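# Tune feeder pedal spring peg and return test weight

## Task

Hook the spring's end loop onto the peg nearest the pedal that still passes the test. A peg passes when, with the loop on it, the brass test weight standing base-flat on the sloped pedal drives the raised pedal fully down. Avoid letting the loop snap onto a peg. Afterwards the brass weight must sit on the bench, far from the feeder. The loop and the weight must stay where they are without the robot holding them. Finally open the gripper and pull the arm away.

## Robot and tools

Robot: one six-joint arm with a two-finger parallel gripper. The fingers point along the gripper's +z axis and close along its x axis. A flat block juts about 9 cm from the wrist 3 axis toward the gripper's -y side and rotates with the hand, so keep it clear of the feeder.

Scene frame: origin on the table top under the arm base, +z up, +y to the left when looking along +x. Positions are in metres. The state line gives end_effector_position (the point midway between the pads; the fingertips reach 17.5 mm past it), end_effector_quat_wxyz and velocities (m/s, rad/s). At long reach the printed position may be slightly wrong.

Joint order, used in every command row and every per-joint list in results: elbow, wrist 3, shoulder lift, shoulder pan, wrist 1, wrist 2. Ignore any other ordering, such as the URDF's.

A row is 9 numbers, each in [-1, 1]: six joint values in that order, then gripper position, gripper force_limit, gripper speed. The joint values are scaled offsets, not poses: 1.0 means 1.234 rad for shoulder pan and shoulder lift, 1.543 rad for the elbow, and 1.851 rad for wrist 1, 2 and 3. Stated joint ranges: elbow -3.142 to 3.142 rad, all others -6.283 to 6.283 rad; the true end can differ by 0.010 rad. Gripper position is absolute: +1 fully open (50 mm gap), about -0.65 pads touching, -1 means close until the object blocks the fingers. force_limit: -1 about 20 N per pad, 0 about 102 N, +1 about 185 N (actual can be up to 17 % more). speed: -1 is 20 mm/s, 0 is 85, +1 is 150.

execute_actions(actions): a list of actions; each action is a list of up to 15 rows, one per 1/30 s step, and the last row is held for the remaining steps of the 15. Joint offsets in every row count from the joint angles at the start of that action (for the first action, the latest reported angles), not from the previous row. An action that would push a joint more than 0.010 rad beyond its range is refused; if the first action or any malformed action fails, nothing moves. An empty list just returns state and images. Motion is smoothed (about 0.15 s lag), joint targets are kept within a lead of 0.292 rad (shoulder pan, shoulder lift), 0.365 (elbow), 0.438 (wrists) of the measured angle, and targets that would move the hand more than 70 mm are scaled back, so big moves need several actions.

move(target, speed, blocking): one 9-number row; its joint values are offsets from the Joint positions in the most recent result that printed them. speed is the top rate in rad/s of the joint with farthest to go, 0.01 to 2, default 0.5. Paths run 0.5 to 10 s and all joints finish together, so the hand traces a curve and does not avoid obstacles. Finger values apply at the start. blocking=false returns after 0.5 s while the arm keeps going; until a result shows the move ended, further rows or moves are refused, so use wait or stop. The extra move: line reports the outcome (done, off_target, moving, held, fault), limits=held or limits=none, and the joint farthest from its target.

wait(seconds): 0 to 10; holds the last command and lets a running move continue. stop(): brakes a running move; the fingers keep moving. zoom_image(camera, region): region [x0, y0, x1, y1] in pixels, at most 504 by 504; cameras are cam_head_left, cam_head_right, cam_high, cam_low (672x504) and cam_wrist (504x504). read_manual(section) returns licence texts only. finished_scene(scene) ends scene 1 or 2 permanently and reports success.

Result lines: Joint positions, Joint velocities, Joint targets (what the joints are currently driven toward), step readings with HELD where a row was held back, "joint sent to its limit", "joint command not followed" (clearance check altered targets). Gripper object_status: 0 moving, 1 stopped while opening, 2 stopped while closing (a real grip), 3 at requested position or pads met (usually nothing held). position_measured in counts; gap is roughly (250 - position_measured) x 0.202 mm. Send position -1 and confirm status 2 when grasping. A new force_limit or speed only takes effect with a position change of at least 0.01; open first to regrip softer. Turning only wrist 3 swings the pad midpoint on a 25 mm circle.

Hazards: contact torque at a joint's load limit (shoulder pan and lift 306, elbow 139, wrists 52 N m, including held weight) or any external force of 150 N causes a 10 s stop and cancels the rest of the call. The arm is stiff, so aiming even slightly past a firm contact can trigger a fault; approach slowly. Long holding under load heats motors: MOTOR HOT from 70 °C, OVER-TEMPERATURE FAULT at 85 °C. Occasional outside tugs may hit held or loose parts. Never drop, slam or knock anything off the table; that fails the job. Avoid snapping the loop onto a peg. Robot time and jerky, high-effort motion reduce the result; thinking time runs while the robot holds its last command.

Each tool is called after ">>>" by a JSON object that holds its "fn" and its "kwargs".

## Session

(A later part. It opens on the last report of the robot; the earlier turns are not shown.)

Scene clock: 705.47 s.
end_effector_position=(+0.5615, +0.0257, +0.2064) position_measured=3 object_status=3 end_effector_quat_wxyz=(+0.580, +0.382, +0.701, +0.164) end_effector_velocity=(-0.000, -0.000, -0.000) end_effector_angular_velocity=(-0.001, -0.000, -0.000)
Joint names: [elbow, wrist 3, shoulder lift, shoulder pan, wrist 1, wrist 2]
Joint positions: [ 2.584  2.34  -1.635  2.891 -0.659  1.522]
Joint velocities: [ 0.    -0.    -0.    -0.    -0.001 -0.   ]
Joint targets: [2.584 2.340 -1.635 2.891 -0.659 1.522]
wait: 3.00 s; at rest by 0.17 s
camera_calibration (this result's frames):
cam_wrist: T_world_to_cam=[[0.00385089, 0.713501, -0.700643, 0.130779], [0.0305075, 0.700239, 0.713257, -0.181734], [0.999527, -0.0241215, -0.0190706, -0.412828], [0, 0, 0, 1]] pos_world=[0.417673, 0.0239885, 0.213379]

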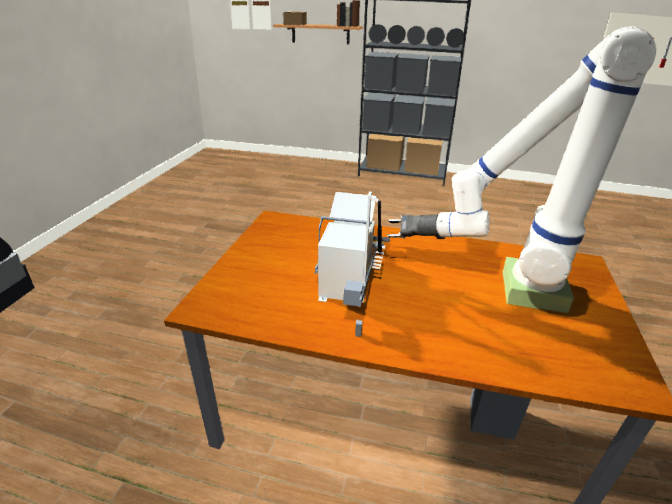

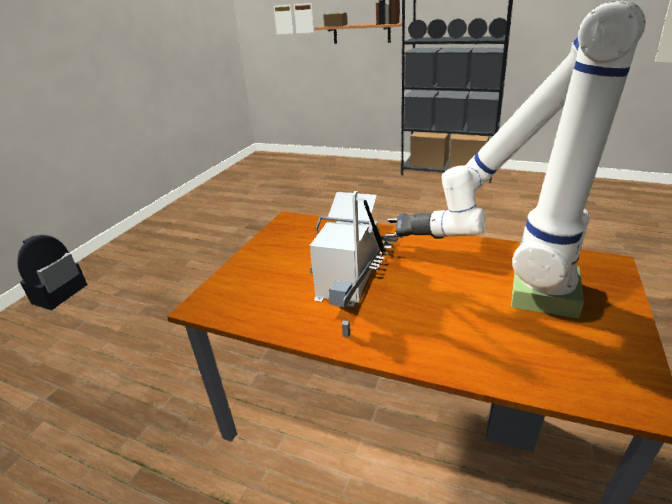

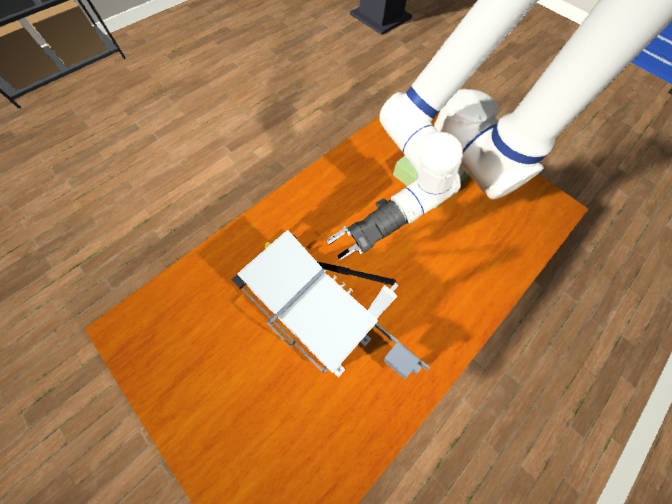

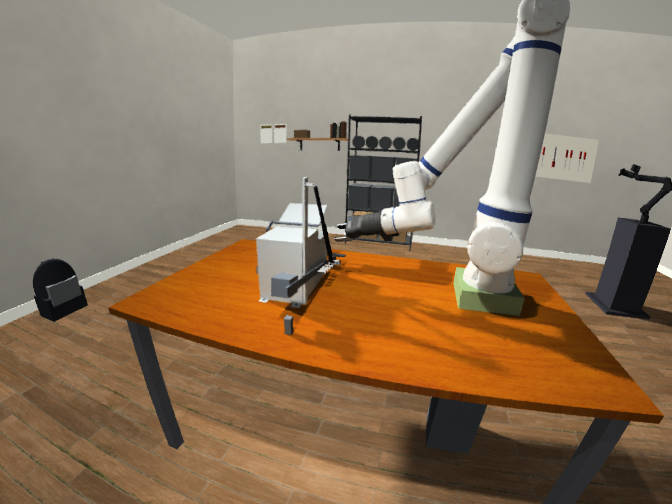

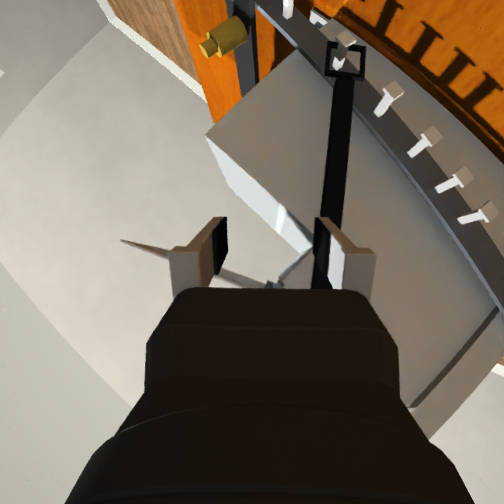

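>>> {"fn": "execute_actions", "kwargs": {"actions": []}}

Scene clock: 735.67 s.
end_effector_position=(+0.5615, +0.0257, +0.2064) position_measured=3 object_status=3 end_effector_quat_wxyz=(+0.580, +0.382, +0.701, +0.164) end_effector_velocity=(+0.000, +0.001, +0.000) end_effector_angular_velocity=(-0.000, -0.001, +0.001)
Joint names: [elbow, wrist 3, shoulder lift, shoulder pan, wrist 1, wrist 2]
Joint positions: [ 2.584  2.34  -1.635  2.891 -0.659  1.522]
Joint velocities: [-0.    -0.     0.001  0.001 -0.001  0.   ]
Joint targets: [2.584 2.340 -1.635 2.891 -0.659 1.522]
camera_calibration (this result's frames):
cam_wrist: T_world_to_cam=[[0.00385079, 0.713501, -0.700643, 0.130779], [0.0305075, 0.700239, 0.713257, -0.181734], [0.999527, -0.0241215, -0.0190707, -0.412828], [0, 0, 0, 1]] pos_world=[0.417673, 0.0239885, 0.213379]

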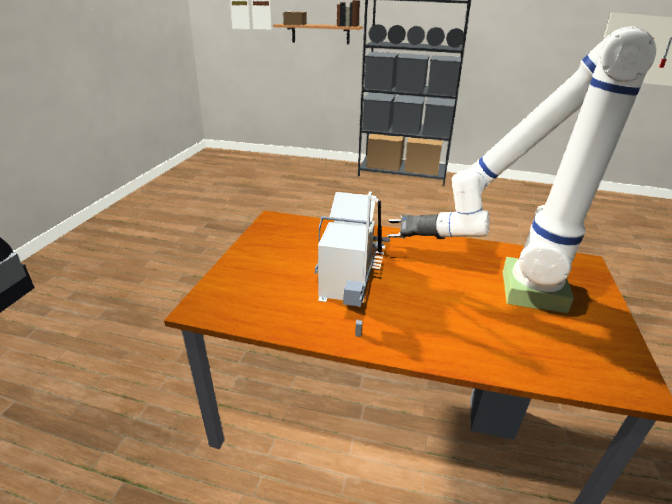

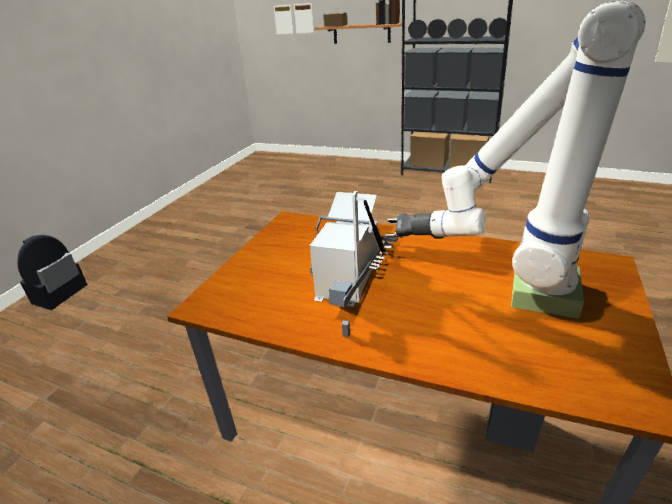

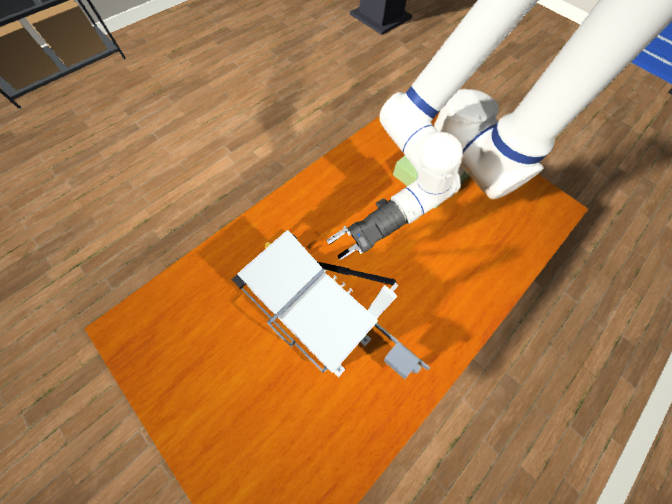

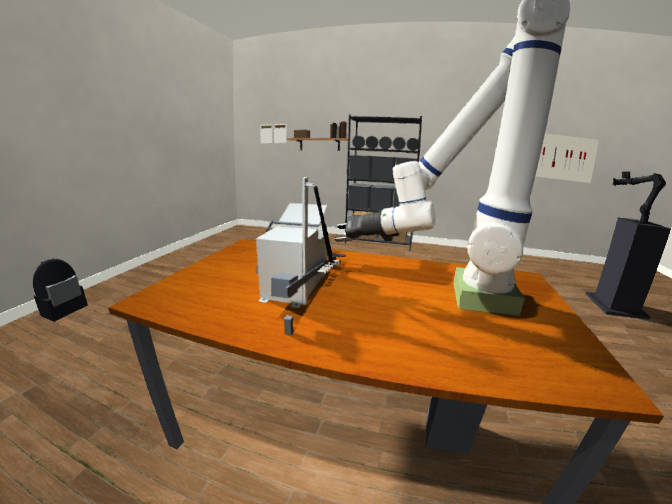

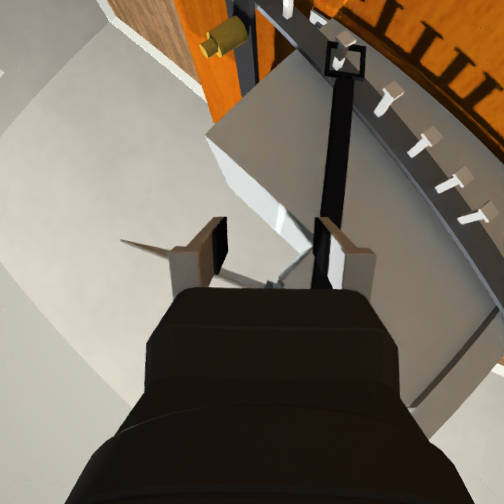

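>>> {"fn": "move", "kwargs": {"target": [-0.3585,0.03,0.146,-0.438,0.9465,-0.043,1,-0.3,0], "speed": 0.7}}

Scene clock: 767.53 s.
end_effector_position=(+0.4069, -0.1405, +0.2925) position_measured=3 object_status=3 end_effector_quat_wxyz=(-0.042, +0.730, +0.680, +0.063) end_effector_velocity=(-0.000, +0.000, +0.000) end_effector_angular_velocity=(+0.002, +0.002, -0.001)
Joint names: [elbow, wrist 3, shoulder lift, shoulder pan, wrist 1, wrist 2]
Joint positions: [ 2.031  2.396 -1.455  2.351  1.093  1.443]
Joint velocities: [-0.     0.001  0.001 -0.001  0.002 -0.   ]
Joint targets: [2.031 2.396 -1.455 2.350 1.093 1.443]
move: done; limits=none; farthest joint: the shoulder pan, 0.000 radians from its target (0.541 radians at the start)
camera_calibration (this result's frames):
cam_wrist: T_world_to_cam=[[0.0665146, 0.992142, 0.105976, 0.0879662], [0.936069, -0.0988218, 0.337651, -0.492864], [0.345471, 0.0767421, -0.935286, 0.287693], [0, 0, 0, 1]] pos_world=[0.356114, -0.158059, 0.42617]

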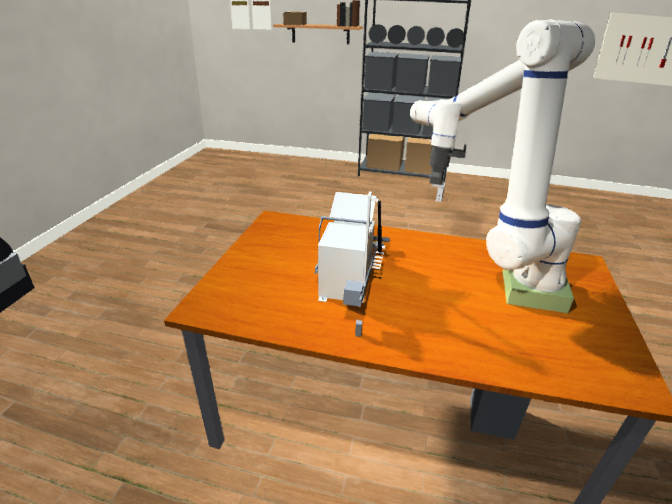

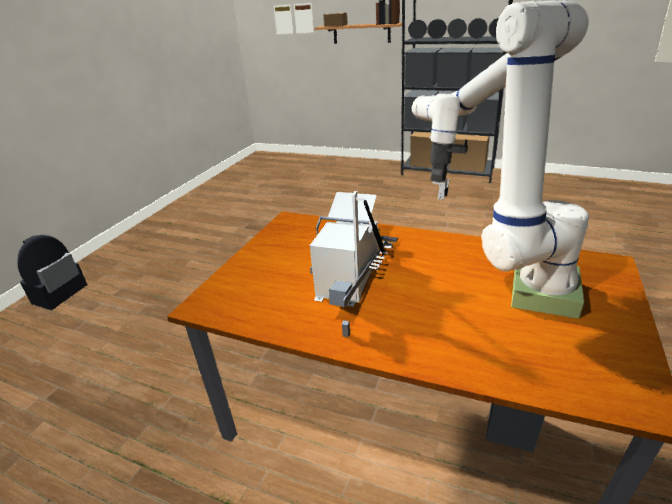

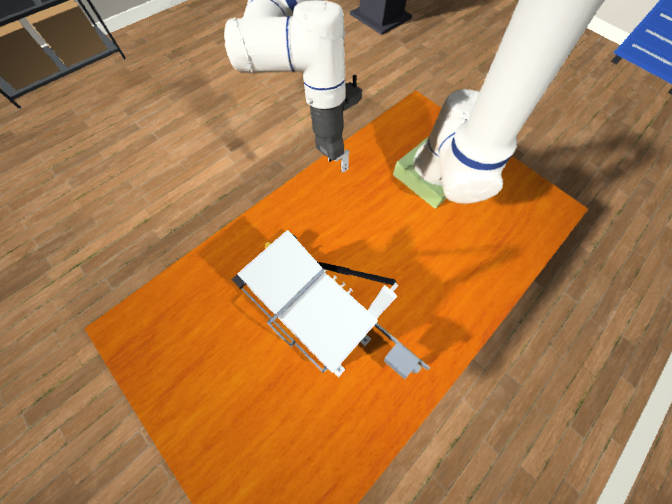

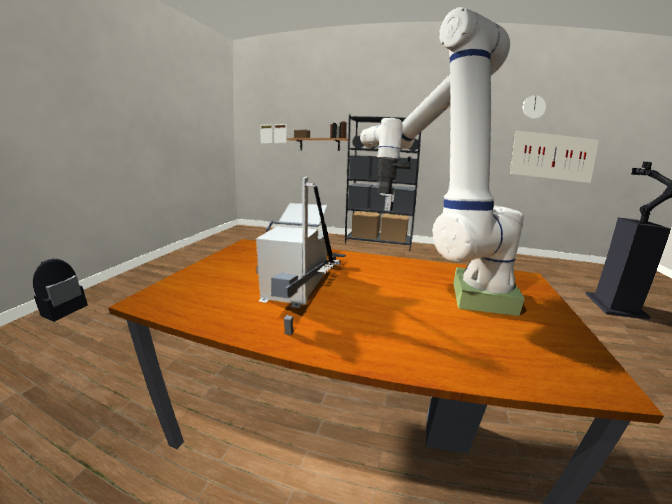

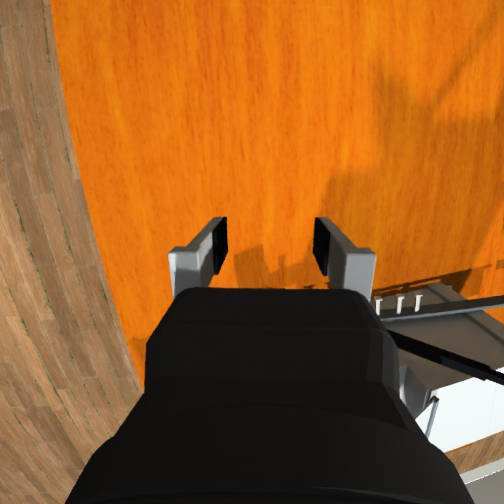

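>>> {"fn": "move", "kwargs": {"target": [-0.3211,0.0819,0.4404,0.2202,-0.0261,0,1,-0.3,0], "speed": 0.3}}

Scene clock: 779.67 s.
end_effector_position=(+0.6802, -0.1724, +0.1488) position_measured=3 object_status=3 end_effector_quat_wxyz=(-0.054, +0.688, +0.722, +0.051) end_effector_velocity=(+0.000, +0.001, -0.001) end_effector_angular_velocity=(+0.001, +0.002, +0.000)
Joint names: [elbow, wrist 3, shoulder lift, shoulder pan, wrist 1, wrist 2]
Joint positions: [ 1.536  2.547 -0.912  2.622  1.045  1.443]
Joint velocities: [-0.001  0.001  0.002  0.001  0.001  0.   ]
Joint targets: [1.536 2.547 -0.912 2.622 1.045 1.443]
move: done; limits=none; farthest joint: the shoulder pan, 0.001 radians from its target (0.272 radians at the start)
camera_calibration (this result's frames):
cam_wrist: T_world_to_cam=[[-0.0518249, 0.993114, 0.105067, 0.197515], [0.949429, 0.0163726, 0.313555, -0.688965], [0.309675, 0.116004, -0.94374, 0.0936976], [0, 0, 0, 1]] pos_world=[0.635344, -0.195744, 0.283702]

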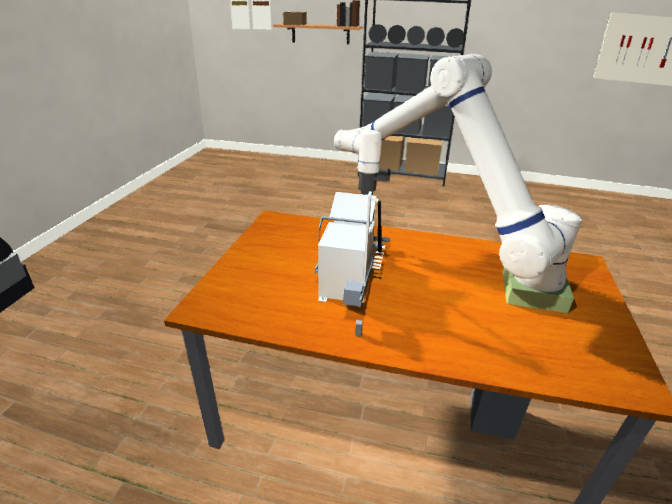

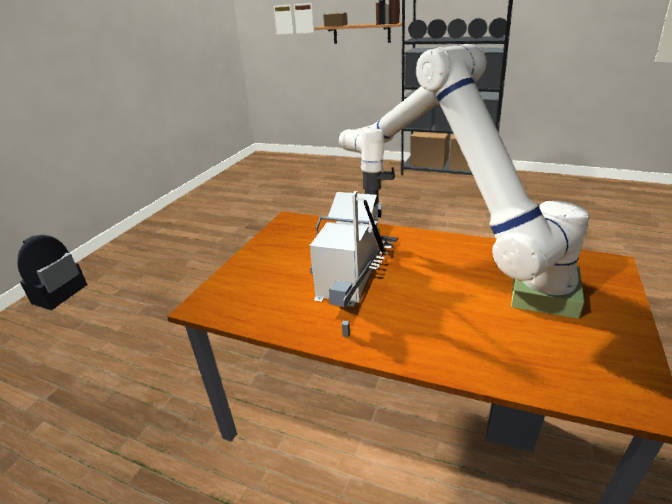

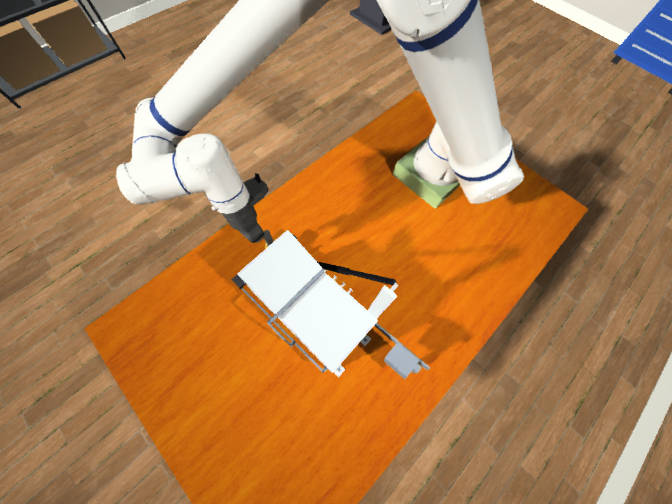

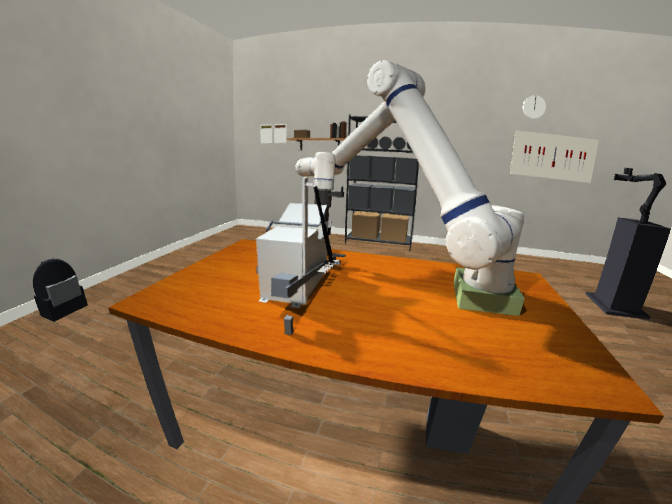

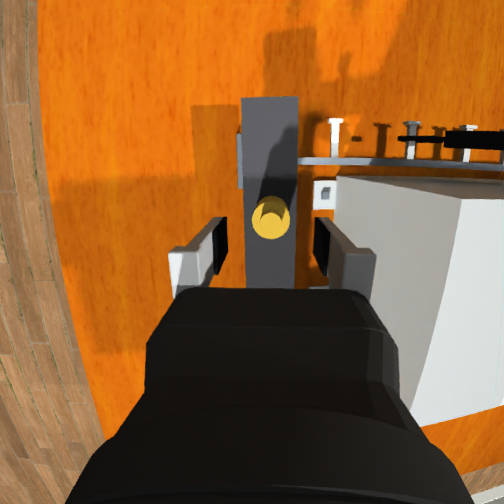

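>>> {"fn": "move", "kwargs": {"target": [0.022,0.0067,0.0517,0.0103,-0.0536,-0.0006,1,-0.3,0], "speed": 0.07}}

Scene clock: 791.27 s.
end_effector_position=(+0.6796, -0.1619, +0.0800) position_measured=3 object_status=3 end_effector_quat_wxyz=(-0.054, +0.687, +0.722, +0.051) end_effector_velocity=(-0.001, -0.000, -0.001) end_effector_angular_velocity=(+0.001, +0.002, -0.001)
Joint names: [elbow, wrist 3, shoulder lift, shoulder pan, wrist 1, wrist 2]
Joint positions: [ 1.57   2.56  -0.848  2.635  0.946  1.442]
Joint velocities: [ 0.001 -0.     0.001 -0.001 -0.    -0.   ]
Joint targets: [1.570 2.560 -0.848 2.635 0.946 1.442]
move: done; limits=none; farthest joint: the shoulder pan, 0.000 radians from its target (0.012 radians at the start)
camera_calibration (this result's frames):
cam_wrist: T_world_to_cam=[[-0.052166, 0.993099, 0.105041, 0.194488], [0.949465, 0.0167225, 0.313427, -0.666974], [0.309507, 0.116083, -0.943785, 0.0278423], [0, 0, 0, 1]] pos_world=[0.634797, -0.185224, 0.214895]

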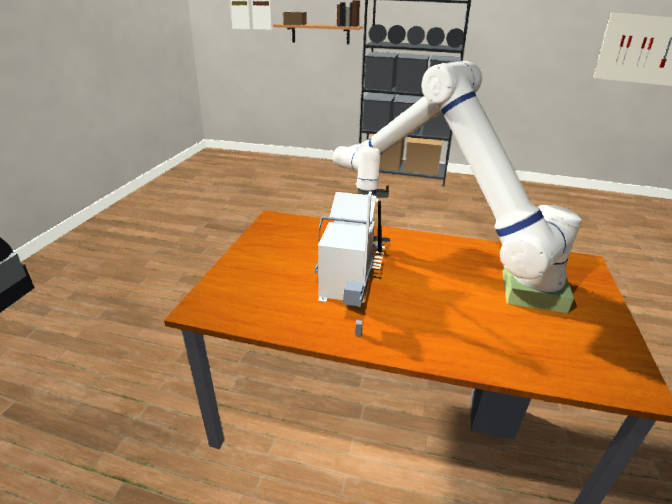

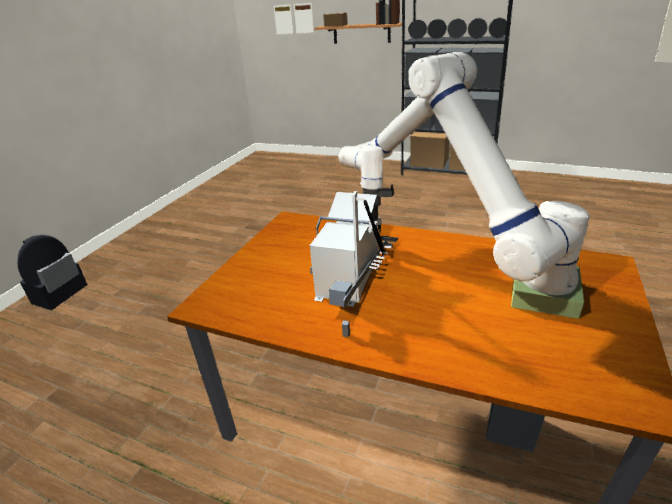

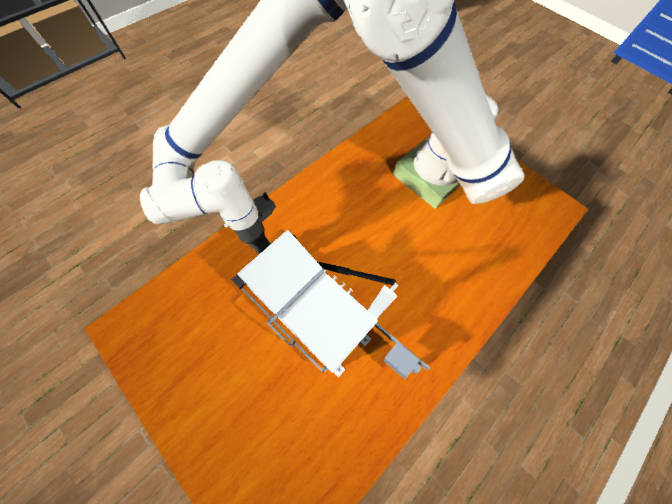

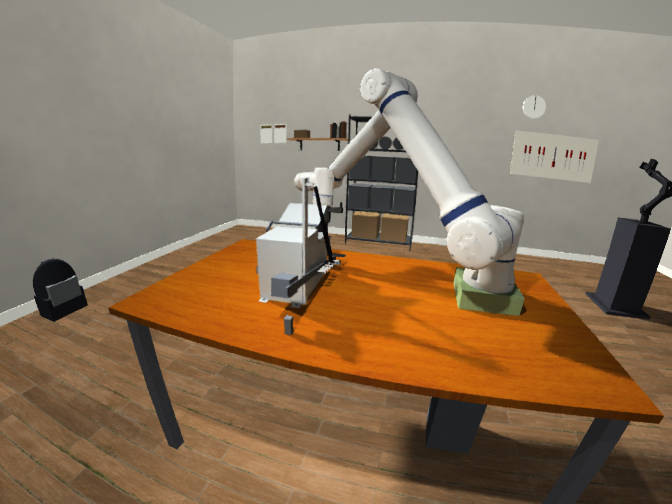

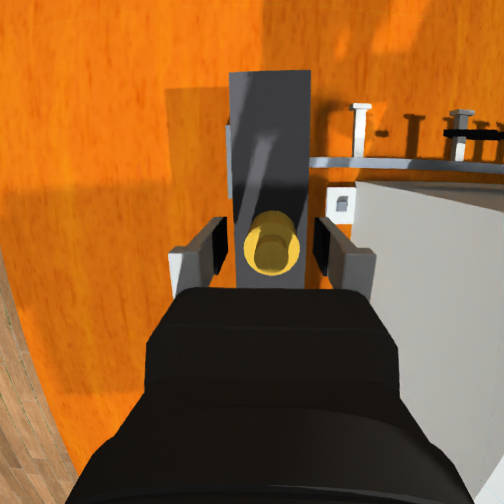

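>>> {"fn": "execute_actions", "kwargs": {"actions": [[[0,0,0,0,0,0,-1,-0.3,-0.5]],[[0,0,0,0,0,0,-1,-0.3,-0.5]]]}}

Scene clock: 799.17 s.
end_effector_position=(+0.6795, -0.1619, +0.0799) position_measured=118 object_status=2 end_effector_quat_wxyz=(-0.054, +0.687, +0.722, +0.051) end_effector_velocity=(+0.001, -0.000, +0.001) end_effector_angular_velocity=(-0.001, -0.002, +0.001)
Joint names: [elbow, wrist 3, shoulder lift, shoulder pan, wrist 1, wrist 2]
Joint positions: [ 1.57   2.56  -0.848  2.635  0.946  1.442]
Joint velocities: [-0.001 -0.    -0.     0.001 -0.    -0.   ]
Joint targets: [1.570 2.560 -0.848 2.635 0.946 1.442]
Step readings (joint positions; steps 1 to 15: 1st action; 16 to 30: 2nd action):
0: [1.570 2.560 -0.848 2.635 0.946 1.442]
1: [1.570 2.560 -0.848 2.635 0.946 1.442]
2: [1.570 2.560 -0.848 2.635 0.946 1.442]
4: [1.570 2.560 -0.848 2.635 0.946 1.442]
8: [1.570 2.560 -0.848 2.635 0.946 1.442]
15: [1.570 2.560 -0.848 2.635 0.946 1.442]
16: [1.570 2.560 -0.848 2.635 0.946 1.442]
17: [1.570 2.560 -0.848 2.635 0.946 1.442]
19: [1.570 2.560 -0.848 2.635 0.946 1.442]
23: [1.570 2.560 -0.848 2.635 0.946 1.442]
30: Joint positions above
camera_calibration (this result's frames):
cam_wrist: T_world_to_cam=[[-0.0521485, 0.993087, 0.105159, 0.194419], [0.949517, 0.0166879, 0.313271, -0.666922], [0.309351, 0.116187, -0.943823, 0.027886], [0, 0, 0, 1]] pos_world=[0.634766, -0.185185, 0.214802]

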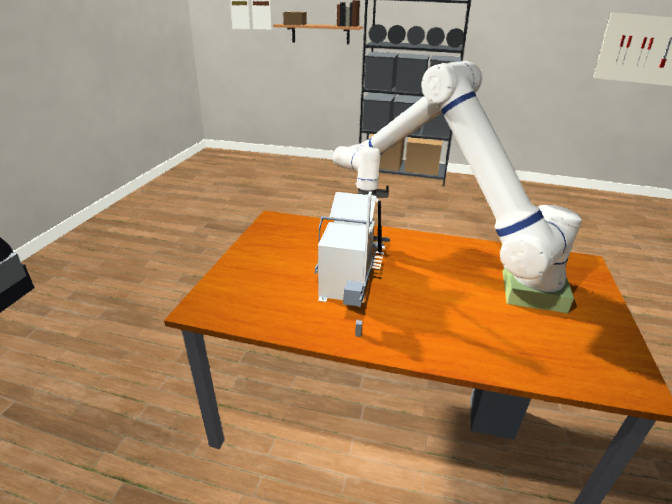

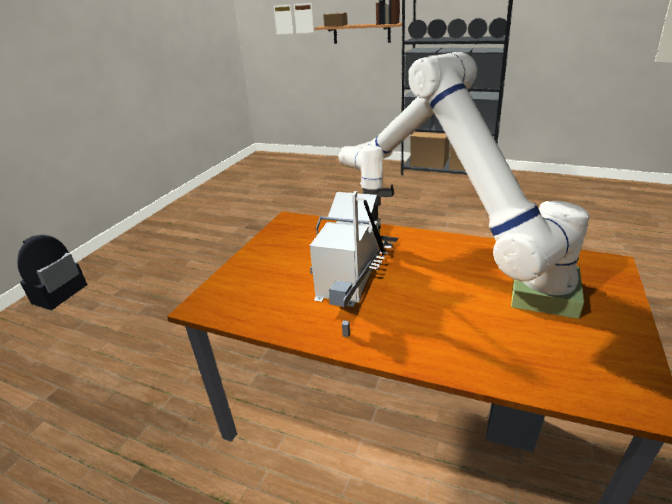

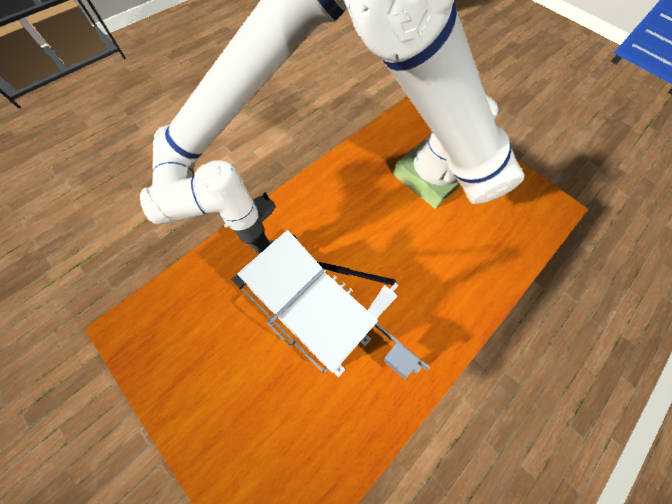

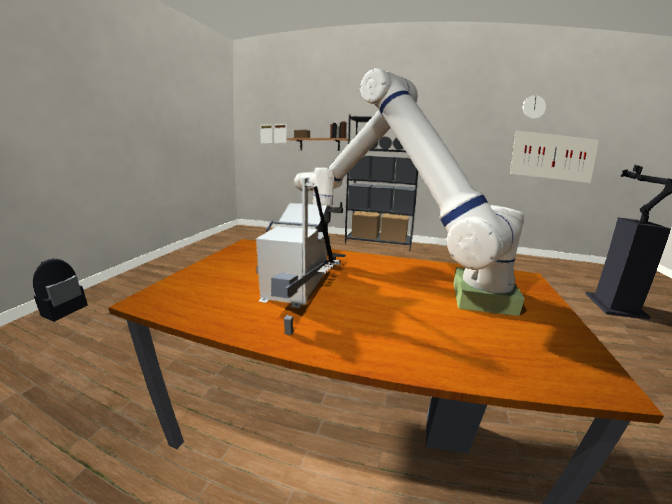

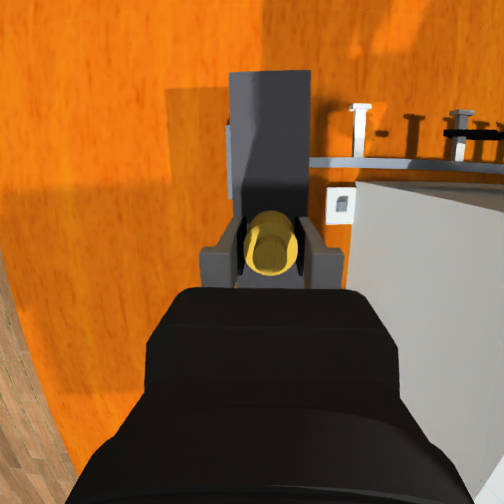

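>>> {"fn": "move", "kwargs": {"target": [-0.0378,0.0371,-0.1471,0.0516,0.085,0.0668,-1,-0.3,-0.5], "speed": 0.06}}

Scene clock: 813.60 s.
end_effector_position=(+0.6802, -0.1521, +0.2446) position_measured=118 object_status=2 end_effector_quat_wxyz=(-0.000, +0.689, +0.725, -0.000) end_effector_velocity=(+0.000, -0.000, +0.002) end_effector_angular_velocity=(-0.002, -0.001, +0.001)
Joint names: [elbow, wrist 3, shoulder lift, shoulder pan, wrist 1, wrist 2]
Joint positions: [ 1.512  2.628 -1.029  2.699  1.103  1.565]
Joint velocities: [-0.001 -0.    -0.002  0.     0.002  0.002]
Joint targets: [1.511 2.628 -1.030 2.699 1.103 1.565]
move: done; limits=none; farthest joint: the wrist 2, 0.001 radians from its target (0.124 radians at the start)
camera_calibration (this result's frames):
cam_wrist: T_world_to_cam=[[-0.0529697, 0.997644, -0.043591, 0.205027], [0.947003, 0.0640348, 0.314779, -0.710765], [0.316829, -0.0246071, -0.948164, 0.15657], [0, 0, 0, 1]] pos_world=[0.63435, -0.155178, 0.381125]

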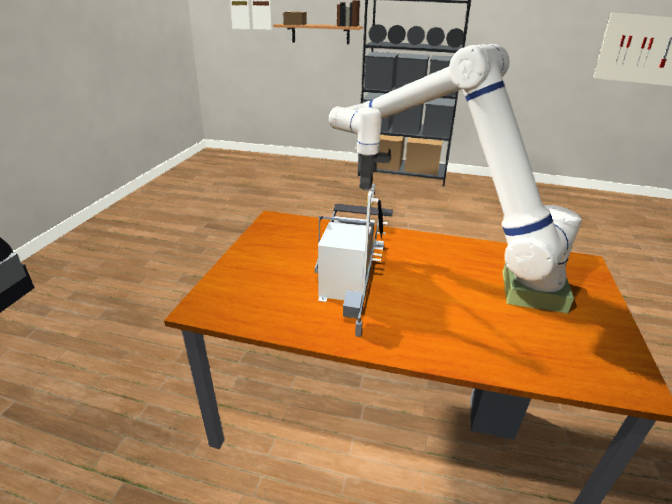

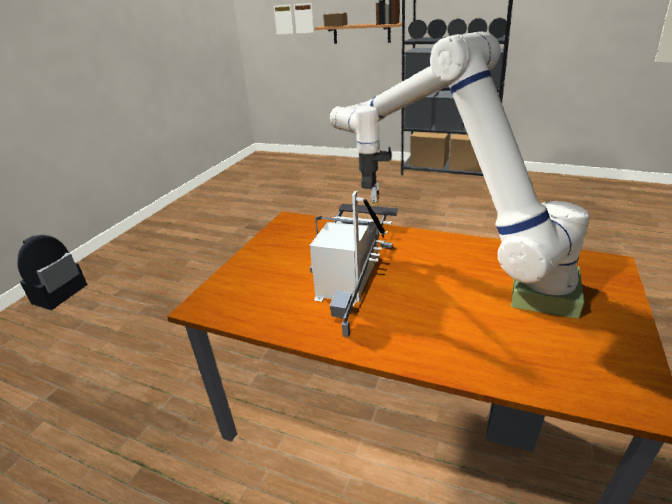

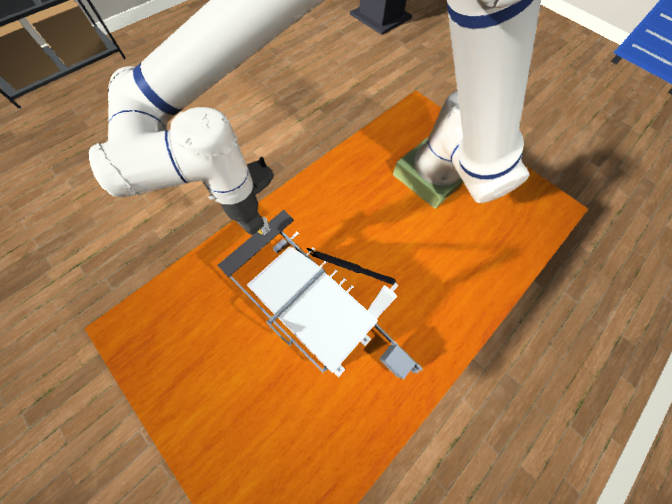

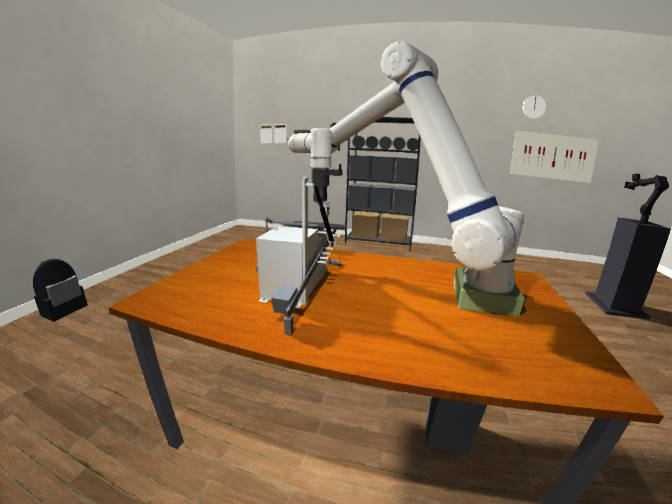

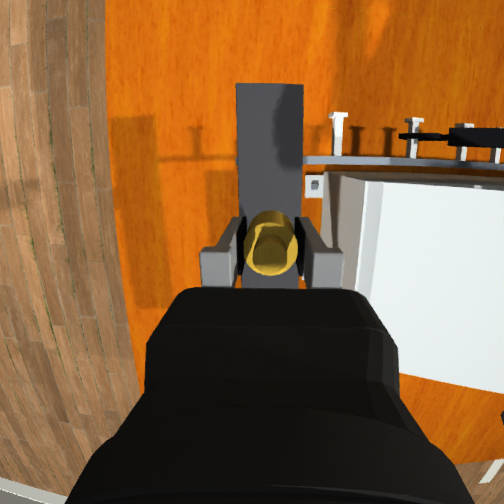

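>>> {"fn": "move", "kwargs": {"target": [0.3595,-0.1,-0.3108,-0.2026,-0.0925,0.002,-1,-0.3,-0.5], "speed": 0.35}}

Scene clock: 827.57 s.
end_effector_position=(+0.4136, -0.1431, +0.2399) position_measured=118 object_status=2 end_effector_quat_wxyz=(+0.000, +0.712, +0.702, +0.000) end_effector_velocity=(-0.001, -0.000, -0.000) end_effector_angular_velocity=(-0.001, -0.001, -0.001)
Joint names: [elbow, wrist 3, shoulder lift, shoulder pan, wrist 1, wrist 2]
Joint positions: [ 2.066  2.443 -1.413  2.449  0.932  1.569]
Joint velocities: [ 0.002 -0.001 -0.001 -0.002 -0.002  0.   ]
Joint targets: [2.066 2.443 -1.413 2.448 0.932 1.569]
move: done; limits=none; farthest joint: the elbow, 0.001 radians from its target (0.555 radians at the start)
camera_calibration (this result's frames):
cam_wrist: T_world_to_cam=[[0.0118582, 0.998947, -0.0443254, 0.155301], [0.948877, 0.00274156, 0.315635, -0.467103], [0.315424, -0.0458022, -0.947845, 0.234285], [0, 0, 0, 1]] pos_world=[0.367482, -0.143126, 0.376383]

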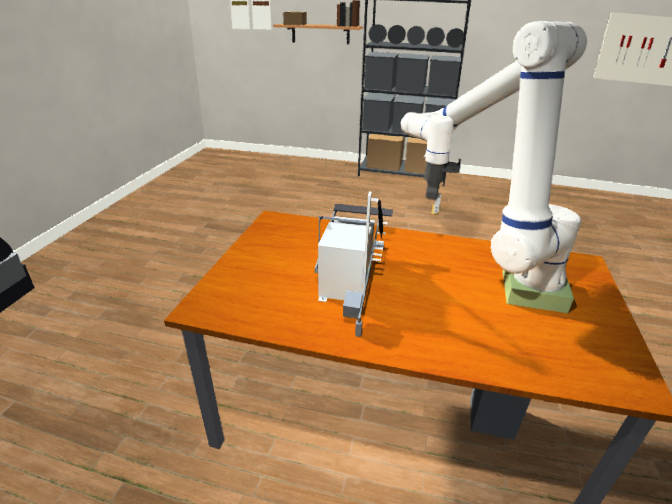

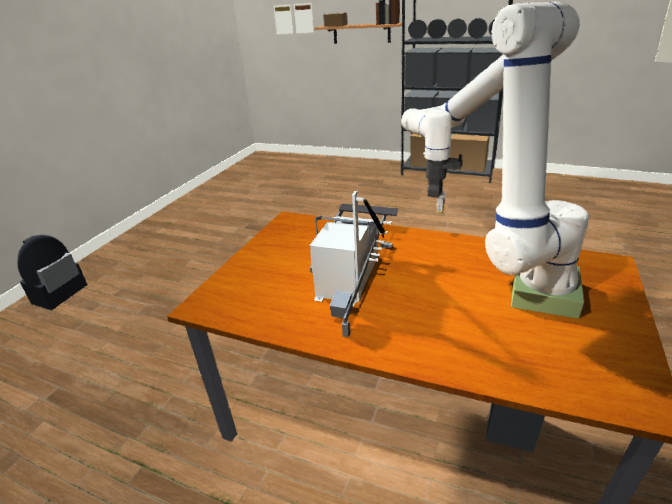

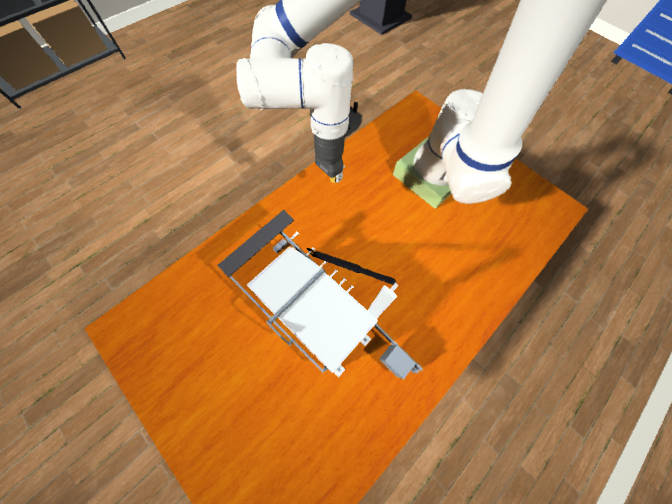

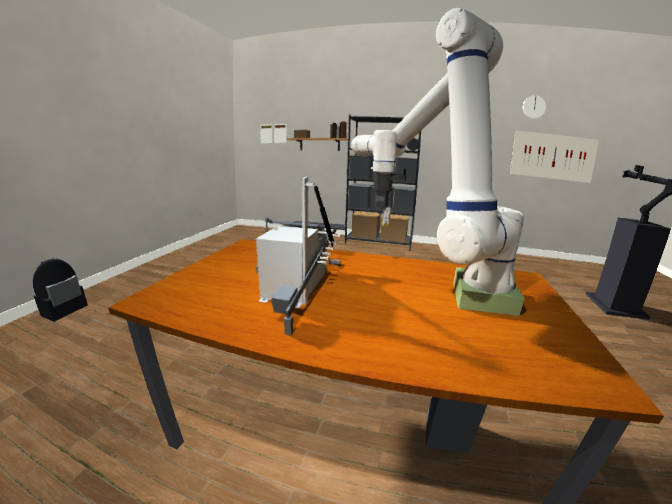

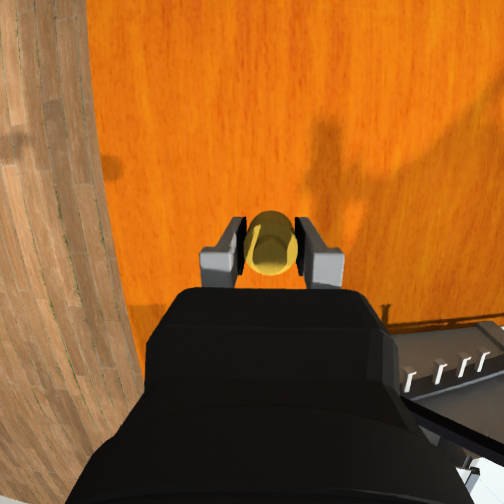

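>>> {"fn": "move", "kwargs": {"target": [0.1974,-0.04,0.1277,-0.0697,-0.2492,0.001,-1,-0.3,-0.5], "speed": 0.3}}

>>> {"fn": "zoom_image", "kwargs": {"camera": "cam_low", "region": [370,210,470,290]}}

Scene clock: 836.47 s.
end_effector_position=(+0.3254, -0.1049, +0.0503) position_measured=118 object_status=2 end_effector_quat_wxyz=(-0.000, +0.717, +0.698, -0.000) end_effector_velocity=(-0.000, +0.000, -0.001) end_effector_angular_velocity=(-0.001, -0.001, +0.001)
Joint names: [elbow, wrist 3, shoulder lift, shoulder pan, wrist 1, wrist 2]
Joint positions: [ 2.371  2.369 -1.255  2.363  0.471  1.571]
Joint velocities: [ 0.001 -0.001  0.001  0.    -0.003  0.   ]
Joint targets: [2.371 2.369 -1.255 2.363 0.471 1.571]
move: done; limits=none; farthest joint: the shoulder pan, 0.000 radians from its target (0.086 radians at the start)
camera_calibration (this result's frames):
cam_wrist: T_world_to_cam=[[0.0237619, 0.998736, -0.0442884, 0.105901], [0.949127, -0.00862303, 0.314775, -0.324923], [0.313996, -0.049515, -0.948132, 0.0841816], [0, 0, 0, 1]] pos_world=[0.279444, -0.1044, 0.186783]

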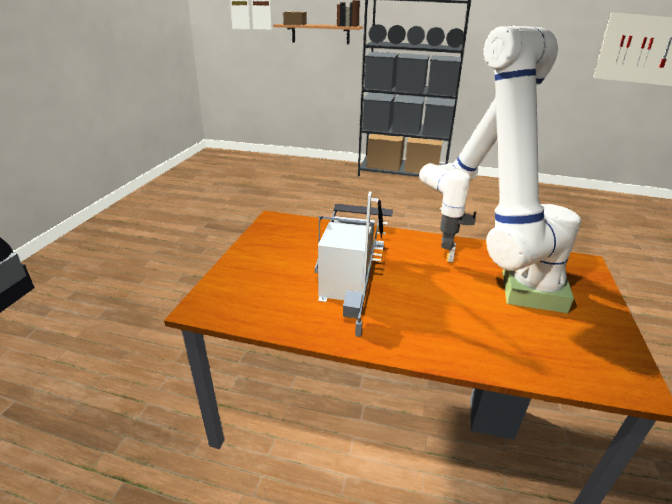

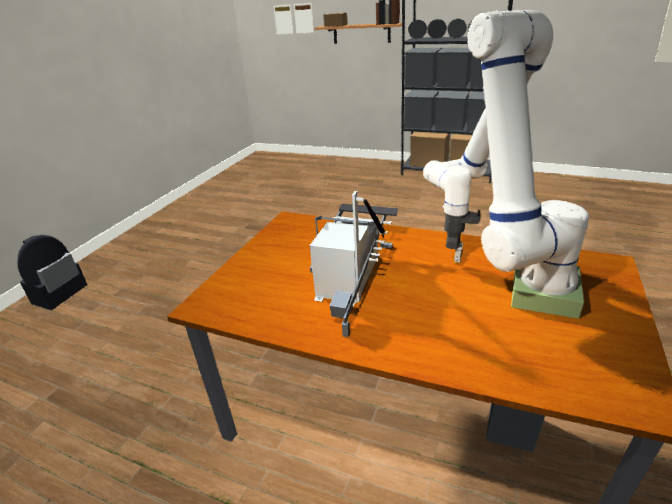

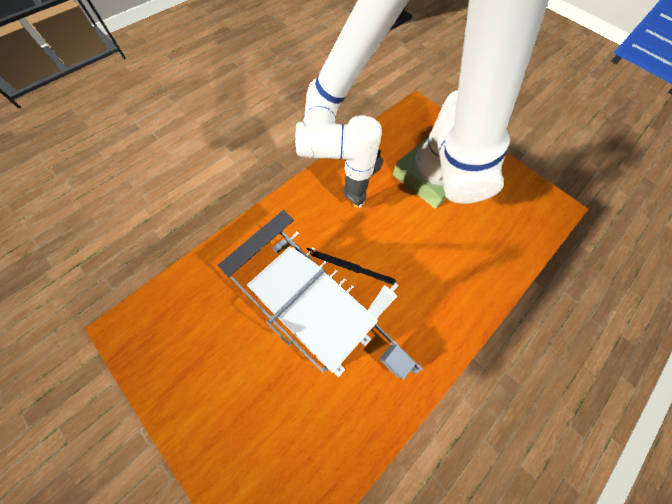

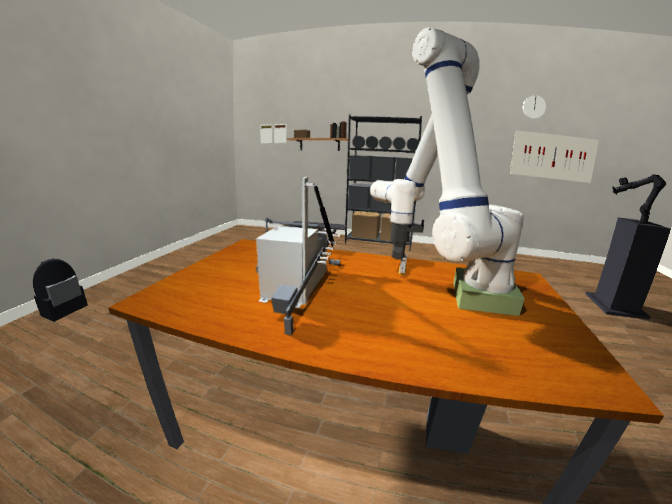

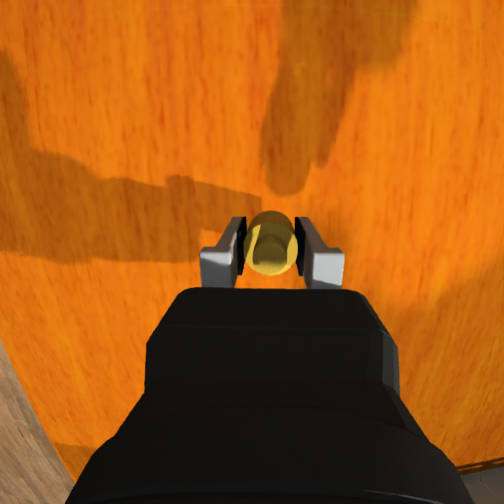

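Region (370, 210, 470, 290) of cam_low's 672x504 image, scaled by 5.040, with more detail than that image has; it fills the top 403 rows of this view, and the rest is white.

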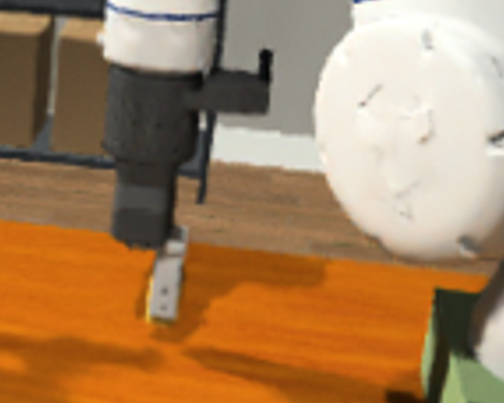

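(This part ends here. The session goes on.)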